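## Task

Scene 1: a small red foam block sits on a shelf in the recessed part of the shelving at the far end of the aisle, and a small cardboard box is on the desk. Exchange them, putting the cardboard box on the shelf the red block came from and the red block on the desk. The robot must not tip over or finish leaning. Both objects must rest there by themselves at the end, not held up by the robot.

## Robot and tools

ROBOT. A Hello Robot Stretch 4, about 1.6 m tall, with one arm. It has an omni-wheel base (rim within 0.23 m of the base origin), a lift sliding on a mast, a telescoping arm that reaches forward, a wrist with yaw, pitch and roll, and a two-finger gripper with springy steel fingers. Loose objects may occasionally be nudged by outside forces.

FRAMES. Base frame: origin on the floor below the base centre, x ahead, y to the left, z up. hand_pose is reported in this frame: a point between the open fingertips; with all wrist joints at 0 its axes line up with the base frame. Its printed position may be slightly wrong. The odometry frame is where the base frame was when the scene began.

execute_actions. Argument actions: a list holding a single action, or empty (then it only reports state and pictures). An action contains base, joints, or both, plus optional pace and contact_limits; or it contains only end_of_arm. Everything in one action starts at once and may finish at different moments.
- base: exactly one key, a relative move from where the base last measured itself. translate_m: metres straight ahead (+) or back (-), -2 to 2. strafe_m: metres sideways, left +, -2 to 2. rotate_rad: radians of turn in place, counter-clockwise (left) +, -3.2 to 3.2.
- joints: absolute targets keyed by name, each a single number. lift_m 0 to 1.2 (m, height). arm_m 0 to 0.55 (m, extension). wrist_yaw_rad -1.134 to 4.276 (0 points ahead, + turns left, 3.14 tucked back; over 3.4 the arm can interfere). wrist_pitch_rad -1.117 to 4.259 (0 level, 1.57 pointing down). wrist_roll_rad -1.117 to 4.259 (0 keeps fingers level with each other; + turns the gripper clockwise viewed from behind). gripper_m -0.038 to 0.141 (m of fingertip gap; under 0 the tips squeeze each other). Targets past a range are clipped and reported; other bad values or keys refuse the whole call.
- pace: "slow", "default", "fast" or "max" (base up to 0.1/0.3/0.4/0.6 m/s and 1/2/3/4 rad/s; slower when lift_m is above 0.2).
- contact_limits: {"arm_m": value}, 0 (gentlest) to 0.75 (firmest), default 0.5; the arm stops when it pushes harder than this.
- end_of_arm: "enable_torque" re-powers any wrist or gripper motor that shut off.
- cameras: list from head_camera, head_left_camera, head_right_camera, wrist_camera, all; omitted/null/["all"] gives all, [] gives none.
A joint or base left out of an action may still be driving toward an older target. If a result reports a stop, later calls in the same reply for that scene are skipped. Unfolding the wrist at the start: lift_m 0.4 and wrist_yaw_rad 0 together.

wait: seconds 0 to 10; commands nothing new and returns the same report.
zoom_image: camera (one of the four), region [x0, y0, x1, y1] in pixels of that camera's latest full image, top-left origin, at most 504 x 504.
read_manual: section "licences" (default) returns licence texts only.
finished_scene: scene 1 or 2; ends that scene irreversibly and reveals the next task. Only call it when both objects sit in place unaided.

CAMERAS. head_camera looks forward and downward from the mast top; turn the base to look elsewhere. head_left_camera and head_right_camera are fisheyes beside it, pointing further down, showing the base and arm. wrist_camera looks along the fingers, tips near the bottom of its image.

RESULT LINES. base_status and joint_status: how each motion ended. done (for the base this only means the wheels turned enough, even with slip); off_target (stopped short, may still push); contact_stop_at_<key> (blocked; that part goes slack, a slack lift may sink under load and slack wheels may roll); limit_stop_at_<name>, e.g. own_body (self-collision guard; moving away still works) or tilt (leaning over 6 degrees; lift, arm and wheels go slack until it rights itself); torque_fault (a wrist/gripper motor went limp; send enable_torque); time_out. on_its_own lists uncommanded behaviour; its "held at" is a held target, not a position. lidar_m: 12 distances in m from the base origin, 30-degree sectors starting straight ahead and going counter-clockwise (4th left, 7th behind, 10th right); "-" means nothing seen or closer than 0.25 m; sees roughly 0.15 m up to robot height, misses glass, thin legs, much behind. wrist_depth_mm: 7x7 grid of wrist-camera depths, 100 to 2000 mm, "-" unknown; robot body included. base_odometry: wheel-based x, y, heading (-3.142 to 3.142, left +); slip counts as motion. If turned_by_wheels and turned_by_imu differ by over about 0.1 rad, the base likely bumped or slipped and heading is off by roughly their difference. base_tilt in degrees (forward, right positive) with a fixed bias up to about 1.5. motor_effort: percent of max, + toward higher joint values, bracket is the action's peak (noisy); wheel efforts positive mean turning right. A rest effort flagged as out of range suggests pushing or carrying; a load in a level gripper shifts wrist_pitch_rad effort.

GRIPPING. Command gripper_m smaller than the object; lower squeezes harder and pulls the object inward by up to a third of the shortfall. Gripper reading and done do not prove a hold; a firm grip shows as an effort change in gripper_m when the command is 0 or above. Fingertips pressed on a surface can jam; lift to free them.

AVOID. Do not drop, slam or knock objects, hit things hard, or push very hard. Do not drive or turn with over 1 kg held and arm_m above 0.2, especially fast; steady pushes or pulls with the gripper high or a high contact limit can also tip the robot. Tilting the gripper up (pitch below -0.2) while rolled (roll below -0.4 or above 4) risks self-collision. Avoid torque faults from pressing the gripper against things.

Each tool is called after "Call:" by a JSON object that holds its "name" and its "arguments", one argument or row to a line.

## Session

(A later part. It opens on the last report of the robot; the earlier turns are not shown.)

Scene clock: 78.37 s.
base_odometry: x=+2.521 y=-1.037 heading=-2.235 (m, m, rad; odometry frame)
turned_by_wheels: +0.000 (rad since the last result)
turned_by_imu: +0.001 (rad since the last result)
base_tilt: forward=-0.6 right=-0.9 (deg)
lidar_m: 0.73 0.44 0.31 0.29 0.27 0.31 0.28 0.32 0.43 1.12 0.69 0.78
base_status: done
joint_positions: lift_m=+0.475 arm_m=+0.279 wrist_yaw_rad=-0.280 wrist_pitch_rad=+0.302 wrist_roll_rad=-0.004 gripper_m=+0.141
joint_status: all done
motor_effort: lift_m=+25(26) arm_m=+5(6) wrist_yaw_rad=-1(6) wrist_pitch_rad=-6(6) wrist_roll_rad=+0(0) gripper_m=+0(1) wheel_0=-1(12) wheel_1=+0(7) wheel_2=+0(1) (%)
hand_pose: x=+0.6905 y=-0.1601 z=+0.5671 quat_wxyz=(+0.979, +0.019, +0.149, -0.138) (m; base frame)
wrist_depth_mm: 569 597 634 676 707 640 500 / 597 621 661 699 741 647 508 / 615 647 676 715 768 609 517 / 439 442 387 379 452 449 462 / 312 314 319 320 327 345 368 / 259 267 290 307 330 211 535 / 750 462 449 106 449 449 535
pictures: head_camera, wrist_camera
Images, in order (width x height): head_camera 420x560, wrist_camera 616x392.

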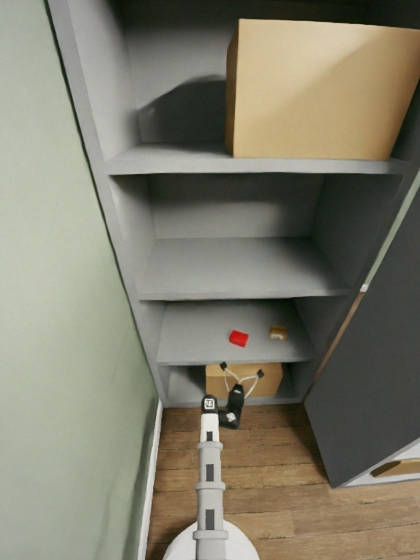

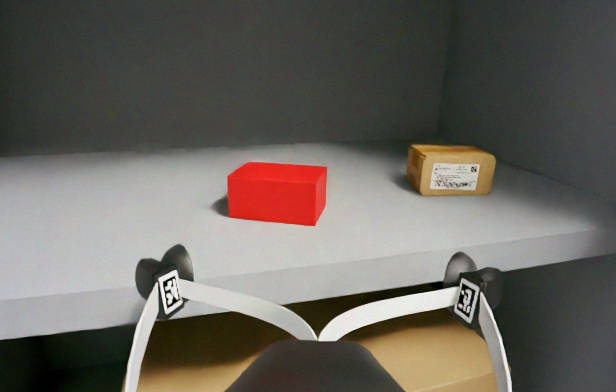

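Call:
{"name": "execute_actions", "arguments": {
  "actions": [
    {"joints":{"arm_m":0.41}}
  ],
  "cameras": ["wrist_camera"]
}}

Scene clock: 81.57 s.
base_odometry: x=+2.521 y=-1.037 heading=-2.235 (m, m, rad; odometry frame)
turned_by_wheels: +0.000 (rad since the last result)
turned_by_imu: +0.001 (rad since the last result)
base_tilt: forward=-0.6 right=-0.9 (deg)
lidar_m: 0.73 0.42 0.31 0.29 0.30 0.31 0.28 0.32 0.43 1.14 0.70 0.77
base_status: not commanded
joint_positions: lift_m=+0.475 arm_m=+0.409 wrist_yaw_rad=-0.280 wrist_pitch_rad=+0.302 wrist_roll_rad=-0.004 gripper_m=+0.141
joint_status: all done
motor_effort: lift_m=+25(24) arm_m=+5(4) wrist_yaw_rad=-1(1) wrist_pitch_rad=-5(6) wrist_roll_rad=+0(0) gripper_m=-1(1) wheel_0=-1(1) wheel_1=+0(0) wheel_2=+0(0) (%)
hand_pose: x=+0.8205 y=-0.1601 z=+0.5671 quat_wxyz=(+0.979, +0.019, +0.149, -0.138) (m; base frame)
wrist_depth_mm: 469 492 517 544 580 603 500 / 488 512 544 574 603 627 504 / 508 535 569 597 627 634 512 / 436 442 445 449 452 373 332 / 310 312 298 247 303 320 324 / 240 231 225 247 227 211 248 / 199 197 200 106 202 201 209
pictures: wrist_camera
Images, in order (width x height): wrist_camera 616x392.

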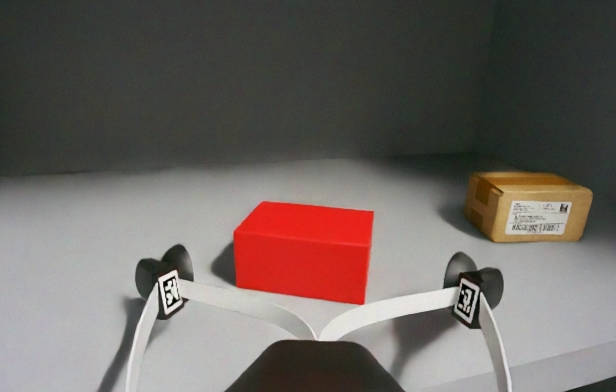

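Call:
{"name": "execute_actions", "arguments": {
  "actions": [
    {"joints":{"arm_m":0.463,"lift_m":0.465}}
  ],
  "cameras": ["wrist_camera"]
}}

Call:
{"name": "execute_actions", "arguments": {
  "actions": [
    {"joints":{"gripper_m":0.03}}
  ],
  "cameras": ["wrist_camera"]
}}

Scene clock: 85.17 s.
base_odometry: x=+2.521 y=-1.037 heading=-2.235 (m, m, rad; odometry frame)
turned_by_wheels: +0.000 (rad since the last result)
turned_by_imu: +0.001 (rad since the last result)
base_tilt: forward=-0.6 right=-0.9 (deg)
lidar_m: 0.70 0.42 0.28 0.26 0.28 0.33 0.29 0.30 0.42 1.14 0.70 0.78
base_status: not commanded
joint_positions: lift_m=+0.465 arm_m=+0.462 wrist_yaw_rad=-0.280 wrist_pitch_rad=+0.302 wrist_roll_rad=-0.004 gripper_m=+0.141
joint_status: all done
motor_effort: lift_m=+15(23) arm_m=+5(9) wrist_yaw_rad=-1(1) wrist_pitch_rad=-5(4) wrist_roll_rad=+0(0) gripper_m=+2(2) wheel_0=-1(1) wheel_1=+0(0) wheel_2=+0(0) (%)
hand_pose: x=+0.8735 y=-0.1601 z=+0.5578 quat_wxyz=(+0.979, +0.019, +0.149, -0.138) (m; base frame)
wrist_depth_mm: 424 449 469 496 525 559 492 / 442 466 488 517 549 580 504 / 462 484 517 544 574 603 512 / 413 415 418 424 427 397 290 / 293 294 281 205 220 301 282 / 225 216 210 197 188 211 232 / 186 185 187 106 189 189 191
pictures: wrist_camera
Images, in order (width x height): wrist_camera 616x392.

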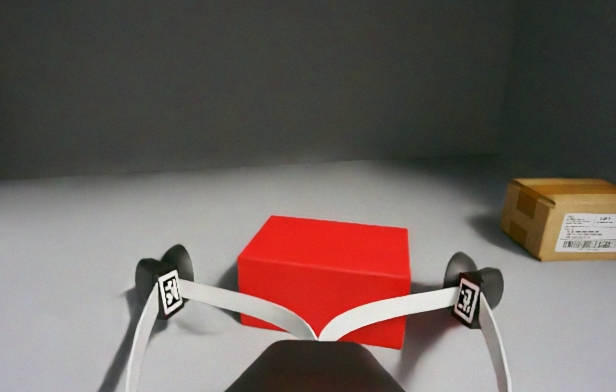

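Scene clock: 87.27 s.
base_odometry: x=+2.521 y=-1.037 heading=-2.235 (m, m, rad; odometry frame)
turned_by_wheels: +0.000 (rad since the last result)
turned_by_imu: +0.001 (rad since the last result)
base_tilt: forward=-0.5 right=-0.9 (deg)
lidar_m: 0.73 0.43 0.30 0.27 0.27 0.30 0.29 0.30 0.41 1.12 0.69 0.75
base_status: not commanded
joint_positions: lift_m=+0.465 arm_m=+0.462 wrist_yaw_rad=-0.280 wrist_pitch_rad=+0.302 wrist_roll_rad=-0.004 gripper_m=+0.030
joint_status: all done
motor_effort: lift_m=+16(16) arm_m=+5(5) wrist_yaw_rad=-1(1) wrist_pitch_rad=-6(7) wrist_roll_rad=+0(0) gripper_m=-21(17) wheel_0=-1(1) wheel_1=+0(0) wheel_2=+0(0) (%)
hand_pose: x=+0.8735 y=-0.1601 z=+0.5578 quat_wxyz=(+0.979, +0.019, +0.149, -0.138) (m; base frame)
wrist_depth_mm: 424 445 466 492 525 564 496 / 442 462 492 517 549 585 508 / 466 488 517 544 574 603 512 / 413 413 415 421 424 397 289 / 291 294 207 194 208 303 282 / 225 177 185 180 176 178 232 / 186 185 186 106 181 181 187
pictures: wrist_camera
Images, in order (width x height): wrist_camera 616x392.

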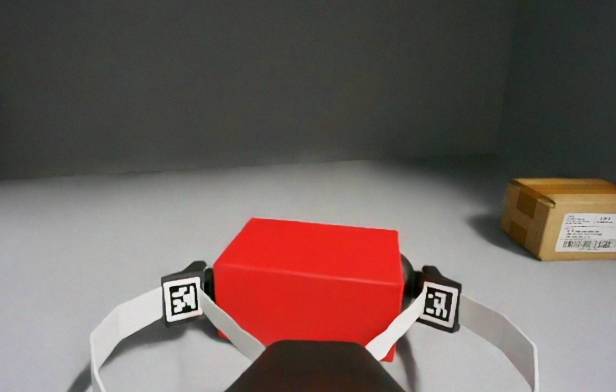

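Call:
{"name": "execute_actions", "arguments": {
  "actions": [
    {"joints":{"lift_m":0.50},"pace":"fast"}
  ],
  "cameras": []
}}

Call:
{"name": "execute_actions", "arguments": {
  "actions": [
    {"joints":{"arm_m":0,"wrist_yaw_rad":0},"pace":"fast"}
  ],
  "cameras": ["wrist_camera"]
}}

Call:
{"name": "execute_actions", "arguments": {
  "actions": [
    {"base":{"rotate_rad":-1.575},"joints":{"lift_m":0.3}}
  ],
  "cameras": ["head_camera","wrist_camera"]
}}

Scene clock: 90.77 s.
base_odometry: x=+2.521 y=-1.037 heading=-2.235 (m, m, rad; odometry frame)
turned_by_wheels: +0.000 (rad since the last result)
turned_by_imu: +0.001 (rad since the last result)
base_tilt: forward=-0.6 right=-0.9 (deg)
lidar_m: 0.73 0.41 0.30 0.28 0.29 0.31 0.29 0.30 0.40 1.14 0.68 0.78
base_status: not commanded
joint_positions: lift_m=+0.500 arm_m=+0.462 wrist_yaw_rad=-0.280 wrist_pitch_rad=+0.302 wrist_roll_rad=-0.004 gripper_m=+0.030
joint_status: all done
motor_effort: lift_m=+25(28) arm_m=+5(5) wrist_yaw_rad=-1(1) wrist_pitch_rad=-7(6) wrist_roll_rad=+0(0) gripper_m=-21(23) wheel_0=-1(1) wheel_1=+0(0) wheel_2=+0(0) (%)
hand_pose: x=+0.8735 y=-0.1601 z=+0.5919 quat_wxyz=(+0.979, +0.019, +0.149, -0.138) (m; base frame)
wrist_depth_mm: 424 442 469 496 521 554 496 / 442 466 492 521 554 580 504 / 466 484 517 549 580 609 512 / 473 500 521 517 530 530 492 / 362 366 208 193 208 351 290 / 278 177 185 180 175 179 286 / 231 229 231 106 224 224 232
pictures: none
No camera images: the call's "cameras" was empty. Leave "cameras" out to get every camera's image.

Scene clock: 92.80 s.
base_odometry: x=+2.521 y=-1.037 heading=-2.235 (m, m, rad; odometry frame)
turned_by_wheels: +0.000 (rad since the last result)
turned_by_imu: +0.001 (rad since the last result)
base_tilt: forward=-0.6 right=-0.9 (deg)
lidar_m: 0.73 0.43 0.30 0.28 0.30 0.31 0.29 0.30 0.42 1.14 0.70 0.77
base_status: not commanded
joint_positions: lift_m=+0.500 arm_m=+0.001 wrist_yaw_rad=+0.000 wrist_pitch_rad=+0.302 wrist_roll_rad=-0.004 gripper_m=+0.030
joint_status: all done
motor_effort: lift_m=+26(25) arm_m=-5(8) wrist_yaw_rad=-1(4) wrist_pitch_rad=-8(9) wrist_roll_rad=+0(0) gripper_m=-24(20) wheel_0=-1(1) wheel_1=+0(0) wheel_2=+0(0) (%)
hand_pose: x=+0.4473 y=-0.0875 z=+0.5919 quat_wxyz=(+0.989, -0.002, +0.151, +0.000) (m; base frame)
wrist_depth_mm: 480 683 891 866 866 866 750 / 500 691 931 917 917 904 750 / 517 691 891 891 917 904 732 / 544 564 574 580 580 544 544 / 549 707 207 194 208 878 741 / 559 177 186 179 175 178 741 / 554 707 831 106 647 654 691
pictures: wrist_camera
Images, in order (width x height): wrist_camera 616x392.

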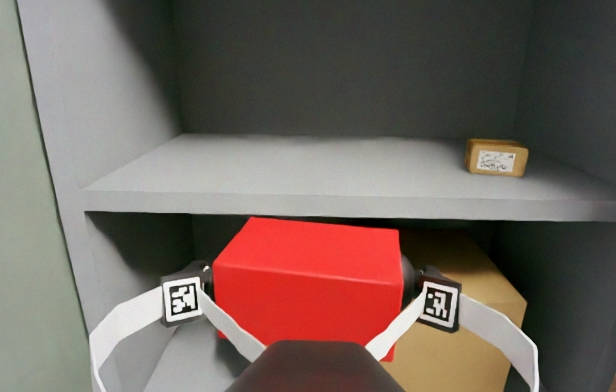

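Scene clock: 94.87 s.
base_odometry: x=+2.521 y=-1.037 heading=+2.474 (m, m, rad; odometry frame)
turned_by_wheels: -1.575 (rad since the last result)
turned_by_imu: -1.576 (rad since the last result)
base_tilt: forward=-0.6 right=-0.9 (deg)
lidar_m: 1.08 0.69 0.78 0.73 0.43 0.30 0.27 0.29 0.31 0.26 0.31 0.41
base_status: done
joint_positions: lift_m=+0.300 arm_m=+0.001 wrist_yaw_rad=+0.000 wrist_pitch_rad=+0.302 wrist_roll_rad=-0.004 gripper_m=+0.030
joint_status: all done
motor_effort: lift_m=+16(25) arm_m=-5(5) wrist_yaw_rad=+0(2) wrist_pitch_rad=-8(7) wrist_roll_rad=-1(0) gripper_m=-22(22) wheel_0=+1(7) wheel_1=+2(7) wheel_2=+0(6) (%)
hand_pose: x=+0.4473 y=-0.0875 z=+0.3927 quat_wxyz=(+0.989, -0.002, +0.151, +0.000) (m; base frame)
wrist_depth_mm: 574 820 - - 1182 1160 342 / 1138 1205 - - 1229 1205 342 / 831 960 - - 1255 750 338 / 647 842 1397 1499 1182 554 351 / 683 854 208 193 208 480 370 / 661 177 185 180 175 178 392 / 554 661 668 106 661 492 413
pictures: head_camera, wrist_camera
Images, in order (width x height): head_camera 420x560, wrist_camera 616x392.

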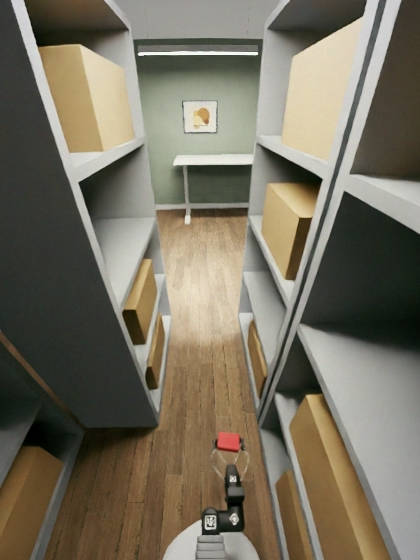

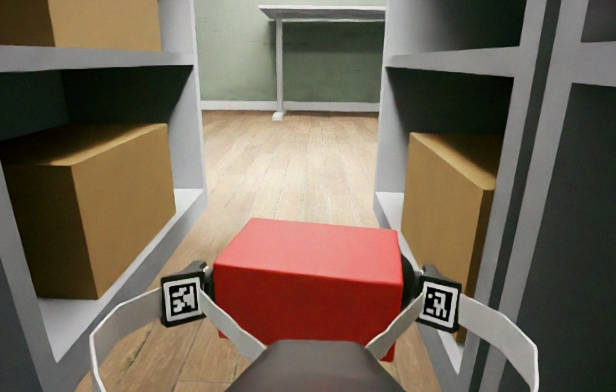

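Call:
{"name": "execute_actions", "arguments": {
  "actions": [
    {"base":{"translate_m":1.1},"pace":"max"}
  ],
  "cameras": ["head_camera"]
}}

Scene clock: 99.53 s.
base_odometry: x=+1.657 y=-0.356 heading=+2.474 (m, m, rad; odometry frame)
turned_by_wheels: +0.000 (rad since the last result)
turned_by_imu: +0.001 (rad since the last result)
base_tilt: forward=-0.7 right=-0.9 (deg)
lidar_m: 2.54 0.47 0.32 0.29 0.32 0.45 1.22 0.39 0.28 0.25 0.27 0.39
base_status: done
joint_positions: lift_m=+0.300 arm_m=+0.001 wrist_yaw_rad=+0.000 wrist_pitch_rad=+0.302 wrist_roll_rad=-0.004 gripper_m=+0.030
joint_status: not commanded
motor_effort: lift_m=+18(18) arm_m=-5(5) wrist_yaw_rad=-1(1) wrist_pitch_rad=-7(8) wrist_roll_rad=+0(0) gripper_m=-21(23) wheel_0=+0(10) wheel_1=-1(6) wheel_2=+2(14) (%)
hand_pose: x=+0.4473 y=-0.0874 z=+0.3926 quat_wxyz=(+0.989, -0.002, +0.151, +0.000) (m; base frame)
wrist_depth_mm: - - - - - - - / - - - - - - - / - - - - - - - / 1499 1499 1499 1499 1537 1576 1537 / 1060 1060 208 194 208 1078 1098 / 809 177 185 180 175 178 831 / 668 661 668 106 661 654 676
pictures: head_camera
Images, in order (width x height): head_camera 420x560.

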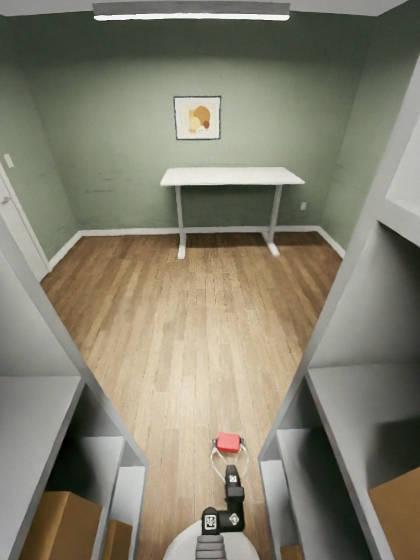

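Call:
{"name": "execute_actions", "arguments": {
  "actions": [
    {"base":{"translate_m":1.95},"joints":{"lift_m":0.92},"pace":"max"}
  ],
  "cameras": []
}}

Call:
{"name": "execute_actions", "arguments": {
  "actions": [
    {"joints":{"arm_m":0.42},"pace":"fast"}
  ],
  "cameras": ["head_camera","wrist_camera"]
}}

Scene clock: 107.27 s.
base_odometry: x=+0.126 y=+0.852 heading=+2.474 (m, m, rad; odometry frame)
turned_by_wheels: +0.000 (rad since the last result)
turned_by_imu: +0.002 (rad since the last result)
base_tilt: forward=-0.6 right=-0.9 (deg)
lidar_m: 0.59 0.58 1.93 1.93 1.97 1.54 1.50 1.53 1.83 1.74 0.88 0.63
base_status: done
joint_positions: lift_m=+0.920 arm_m=+0.001 wrist_yaw_rad=+0.000 wrist_pitch_rad=+0.302 wrist_roll_rad=-0.004 gripper_m=+0.030
joint_status: all done
motor_effort: lift_m=+25(28) arm_m=-5(5) wrist_yaw_rad=-1(1) wrist_pitch_rad=-4(4) wrist_roll_rad=+0(0) gripper_m=-22(20) wheel_0=-1(7) wheel_1=+0(10) wheel_2=+1(16) (%)
hand_pose: x=+0.4473 y=-0.0874 z=+1.0120 quat_wxyz=(+0.989, -0.002, +0.151, +0.000) (m; base frame)
wrist_depth_mm: 1078 1078 1078 1060 1060 1042 1042 / 1118 1118 1138 1118 1118 1118 1098 / 1182 904 917 917 931 960 991 / 525 530 535 539 549 549 549 / 421 427 208 194 208 410 413 / 1397 177 185 180 176 178 1397 / 1430 917 1430 106 1430 1464 1464
pictures: none
No camera images: the call's "cameras" was empty. Leave "cameras" out to get every camera's image.

Scene clock: 109.23 s.
base_odometry: x=+0.126 y=+0.852 heading=+2.474 (m, m, rad; odometry frame)
turned_by_wheels: +0.000 (rad since the last result)
turned_by_imu: +0.001 (rad since the last result)
base_tilt: forward=-0.6 right=-0.9 (deg)
lidar_m: 0.59 0.62 1.93 1.91 2.02 1.54 1.49 1.51 1.82 1.71 0.88 0.62
base_status: not commanded
joint_positions: lift_m=+0.920 arm_m=+0.419 wrist_yaw_rad=+0.000 wrist_pitch_rad=+0.302 wrist_roll_rad=-0.004 gripper_m=+0.030
joint_status: all done
motor_effort: lift_m=+24(25) arm_m=+5(6) wrist_yaw_rad=-1(0) wrist_pitch_rad=-5(7) wrist_roll_rad=+0(0) gripper_m=-22(21) wheel_0=-1(1) wheel_1=+0(0) wheel_2=+1(1) (%)
hand_pose: x=+0.8654 y=-0.0874 z=+1.0121 quat_wxyz=(+0.989, -0.002, +0.151, +0.000) (m; base frame)
wrist_depth_mm: 691 691 683 683 683 683 676 / 723 732 723 723 707 715 707 / 750 759 759 750 750 750 741 / 521 525 525 535 535 539 544 / 368 370 207 194 208 379 382 / 283 177 185 179 175 178 293 / 236 233 236 106 234 229 236
pictures: head_camera, wrist_camera
Images, in order (width x height): head_camera 420x560, wrist_camera 616x392.

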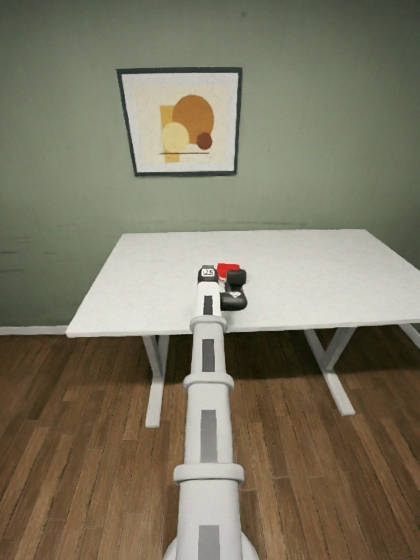

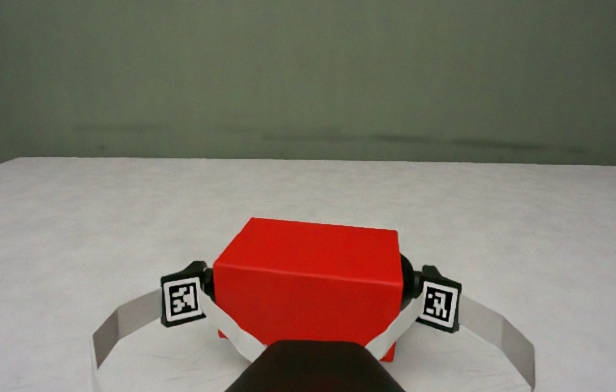

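Call:
{"name": "execute_actions", "arguments": {
  "actions": [
    {"joints":{"lift_m":0.882}}
  ],
  "cameras": []
}}

Call:
{"name": "execute_actions", "arguments": {
  "actions": [
    {"joints":{"gripper_m":0.135}}
  ],
  "cameras": []
}}

Call:
{"name": "execute_actions", "arguments": {
  "actions": [
    {"joints":{"arm_m":0.25,"lift_m":0.92},"pace":"fast"}
  ],
  "cameras": ["wrist_camera"]
}}

Scene clock: 112.60 s.
base_odometry: x=+0.126 y=+0.852 heading=+2.474 (m, m, rad; odometry frame)
turned_by_wheels: +0.000 (rad since the last result)
turned_by_imu: +0.001 (rad since the last result)
base_tilt: forward=-0.5 right=-1.0 (deg)
lidar_m: 0.59 0.60 1.95 1.92 2.03 1.55 1.49 1.50 1.85 1.72 0.91 0.64
base_status: not commanded
joint_positions: lift_m=+0.882 arm_m=+0.419 wrist_yaw_rad=+0.000 wrist_pitch_rad=+0.302 wrist_roll_rad=-0.004 gripper_m=+0.030
joint_status: all done
motor_effort: lift_m=+16(24) arm_m=+5(5) wrist_yaw_rad=-1(1) wrist_pitch_rad=-7(6) wrist_roll_rad=+0(0) gripper_m=-20(22) wheel_0=-1(1) wheel_1=+0(0) wheel_2=+2(1) (%)
hand_pose: x=+0.8654 y=-0.0874 z=+0.9748 quat_wxyz=(+0.989, -0.002, +0.151, +0.000) (m; base frame)
wrist_depth_mm: 699 691 691 683 683 676 683 / 732 715 723 715 715 707 707 / 699 699 715 741 741 732 732 / 410 415 421 424 427 433 430 / 293 294 208 194 208 303 303 / 225 177 185 180 176 178 232 / 187 185 187 106 185 181 187
pictures: none
No camera images: the call's "cameras" was empty. Leave "cameras" out to get every camera's image.

Scene clock: 114.60 s.
base_odometry: x=+0.126 y=+0.852 heading=+2.474 (m, m, rad; odometry frame)
turned_by_wheels: +0.000 (rad since the last result)
turned_by_imu: +0.001 (rad since the last result)
base_tilt: forward=-0.6 right=-1.0 (deg)
lidar_m: 0.58 0.62 1.95 1.90 2.02 1.55 1.46 1.54 1.84 1.73 0.88 0.64
base_status: not commanded
joint_positions: lift_m=+0.882 arm_m=+0.419 wrist_yaw_rad=+0.000 wrist_pitch_rad=+0.302 wrist_roll_rad=-0.004 gripper_m=+0.135
joint_status: all done
motor_effort: lift_m=+15(16) arm_m=+5(5) wrist_yaw_rad=-1(1) wrist_pitch_rad=-7(9) wrist_roll_rad=+0(0) gripper_m=+0(21) wheel_0=-1(1) wheel_1=+0(0) wheel_2=+1(1) (%)
hand_pose: x=+0.8654 y=-0.0874 z=+0.9748 quat_wxyz=(+0.989, -0.002, +0.151, +0.000) (m; base frame)
wrist_depth_mm: 691 683 683 683 683 683 676 / 723 723 723 715 715 715 715 / 699 699 715 741 732 732 723 / 413 415 421 424 427 430 433 / 293 296 266 206 234 303 303 / 226 217 211 197 189 213 232 / 187 185 187 106 189 189 191
pictures: none
No camera images: the call's "cameras" was empty. Leave "cameras" out to get every camera's image.

Scene clock: 115.93 s.
base_odometry: x=+0.126 y=+0.852 heading=+2.474 (m, m, rad; odometry frame)
turned_by_wheels: +0.000 (rad since the last result)
turned_by_imu: +0.000 (rad since the last result)
base_tilt: forward=-0.6 right=-1.0 (deg)
lidar_m: 0.58 0.62 1.93 1.93 2.01 1.54 1.49 1.53 1.84 1.72 0.91 0.61
base_status: not commanded
joint_positions: lift_m=+0.920 arm_m=+0.251 wrist_yaw_rad=+0.000 wrist_pitch_rad=+0.302 wrist_roll_rad=-0.004 gripper_m=+0.135
joint_status: all done
motor_effort: lift_m=+26(28) arm_m=-5(9) wrist_yaw_rad=-1(2) wrist_pitch_rad=-5(5) wrist_roll_rad=+0(0) gripper_m=+1(1) wheel_0=-1(1) wheel_1=+0(0) wheel_2=+1(1) (%)
hand_pose: x=+0.6972 y=-0.0875 z=+1.0120 quat_wxyz=(+0.989, -0.002, +0.150, +0.000) (m; base frame)
wrist_depth_mm: 842 842 842 831 842 831 831 / 891 891 878 878 878 866 866 / 904 917 917 904 891 904 891 / 521 525 530 459 539 544 549 / 368 373 377 368 379 379 384 / 286 274 267 293 268 267 294 / 237 236 237 106 239 238 247
pictures: wrist_camera
Images, in order (width x height): wrist_camera 616x392.

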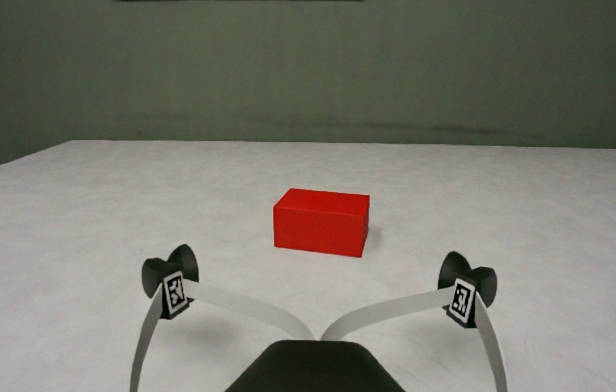

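Call:
{"name": "finished_scene", "arguments": {
  "scene": 1
}}

The scene is finished: the task was done.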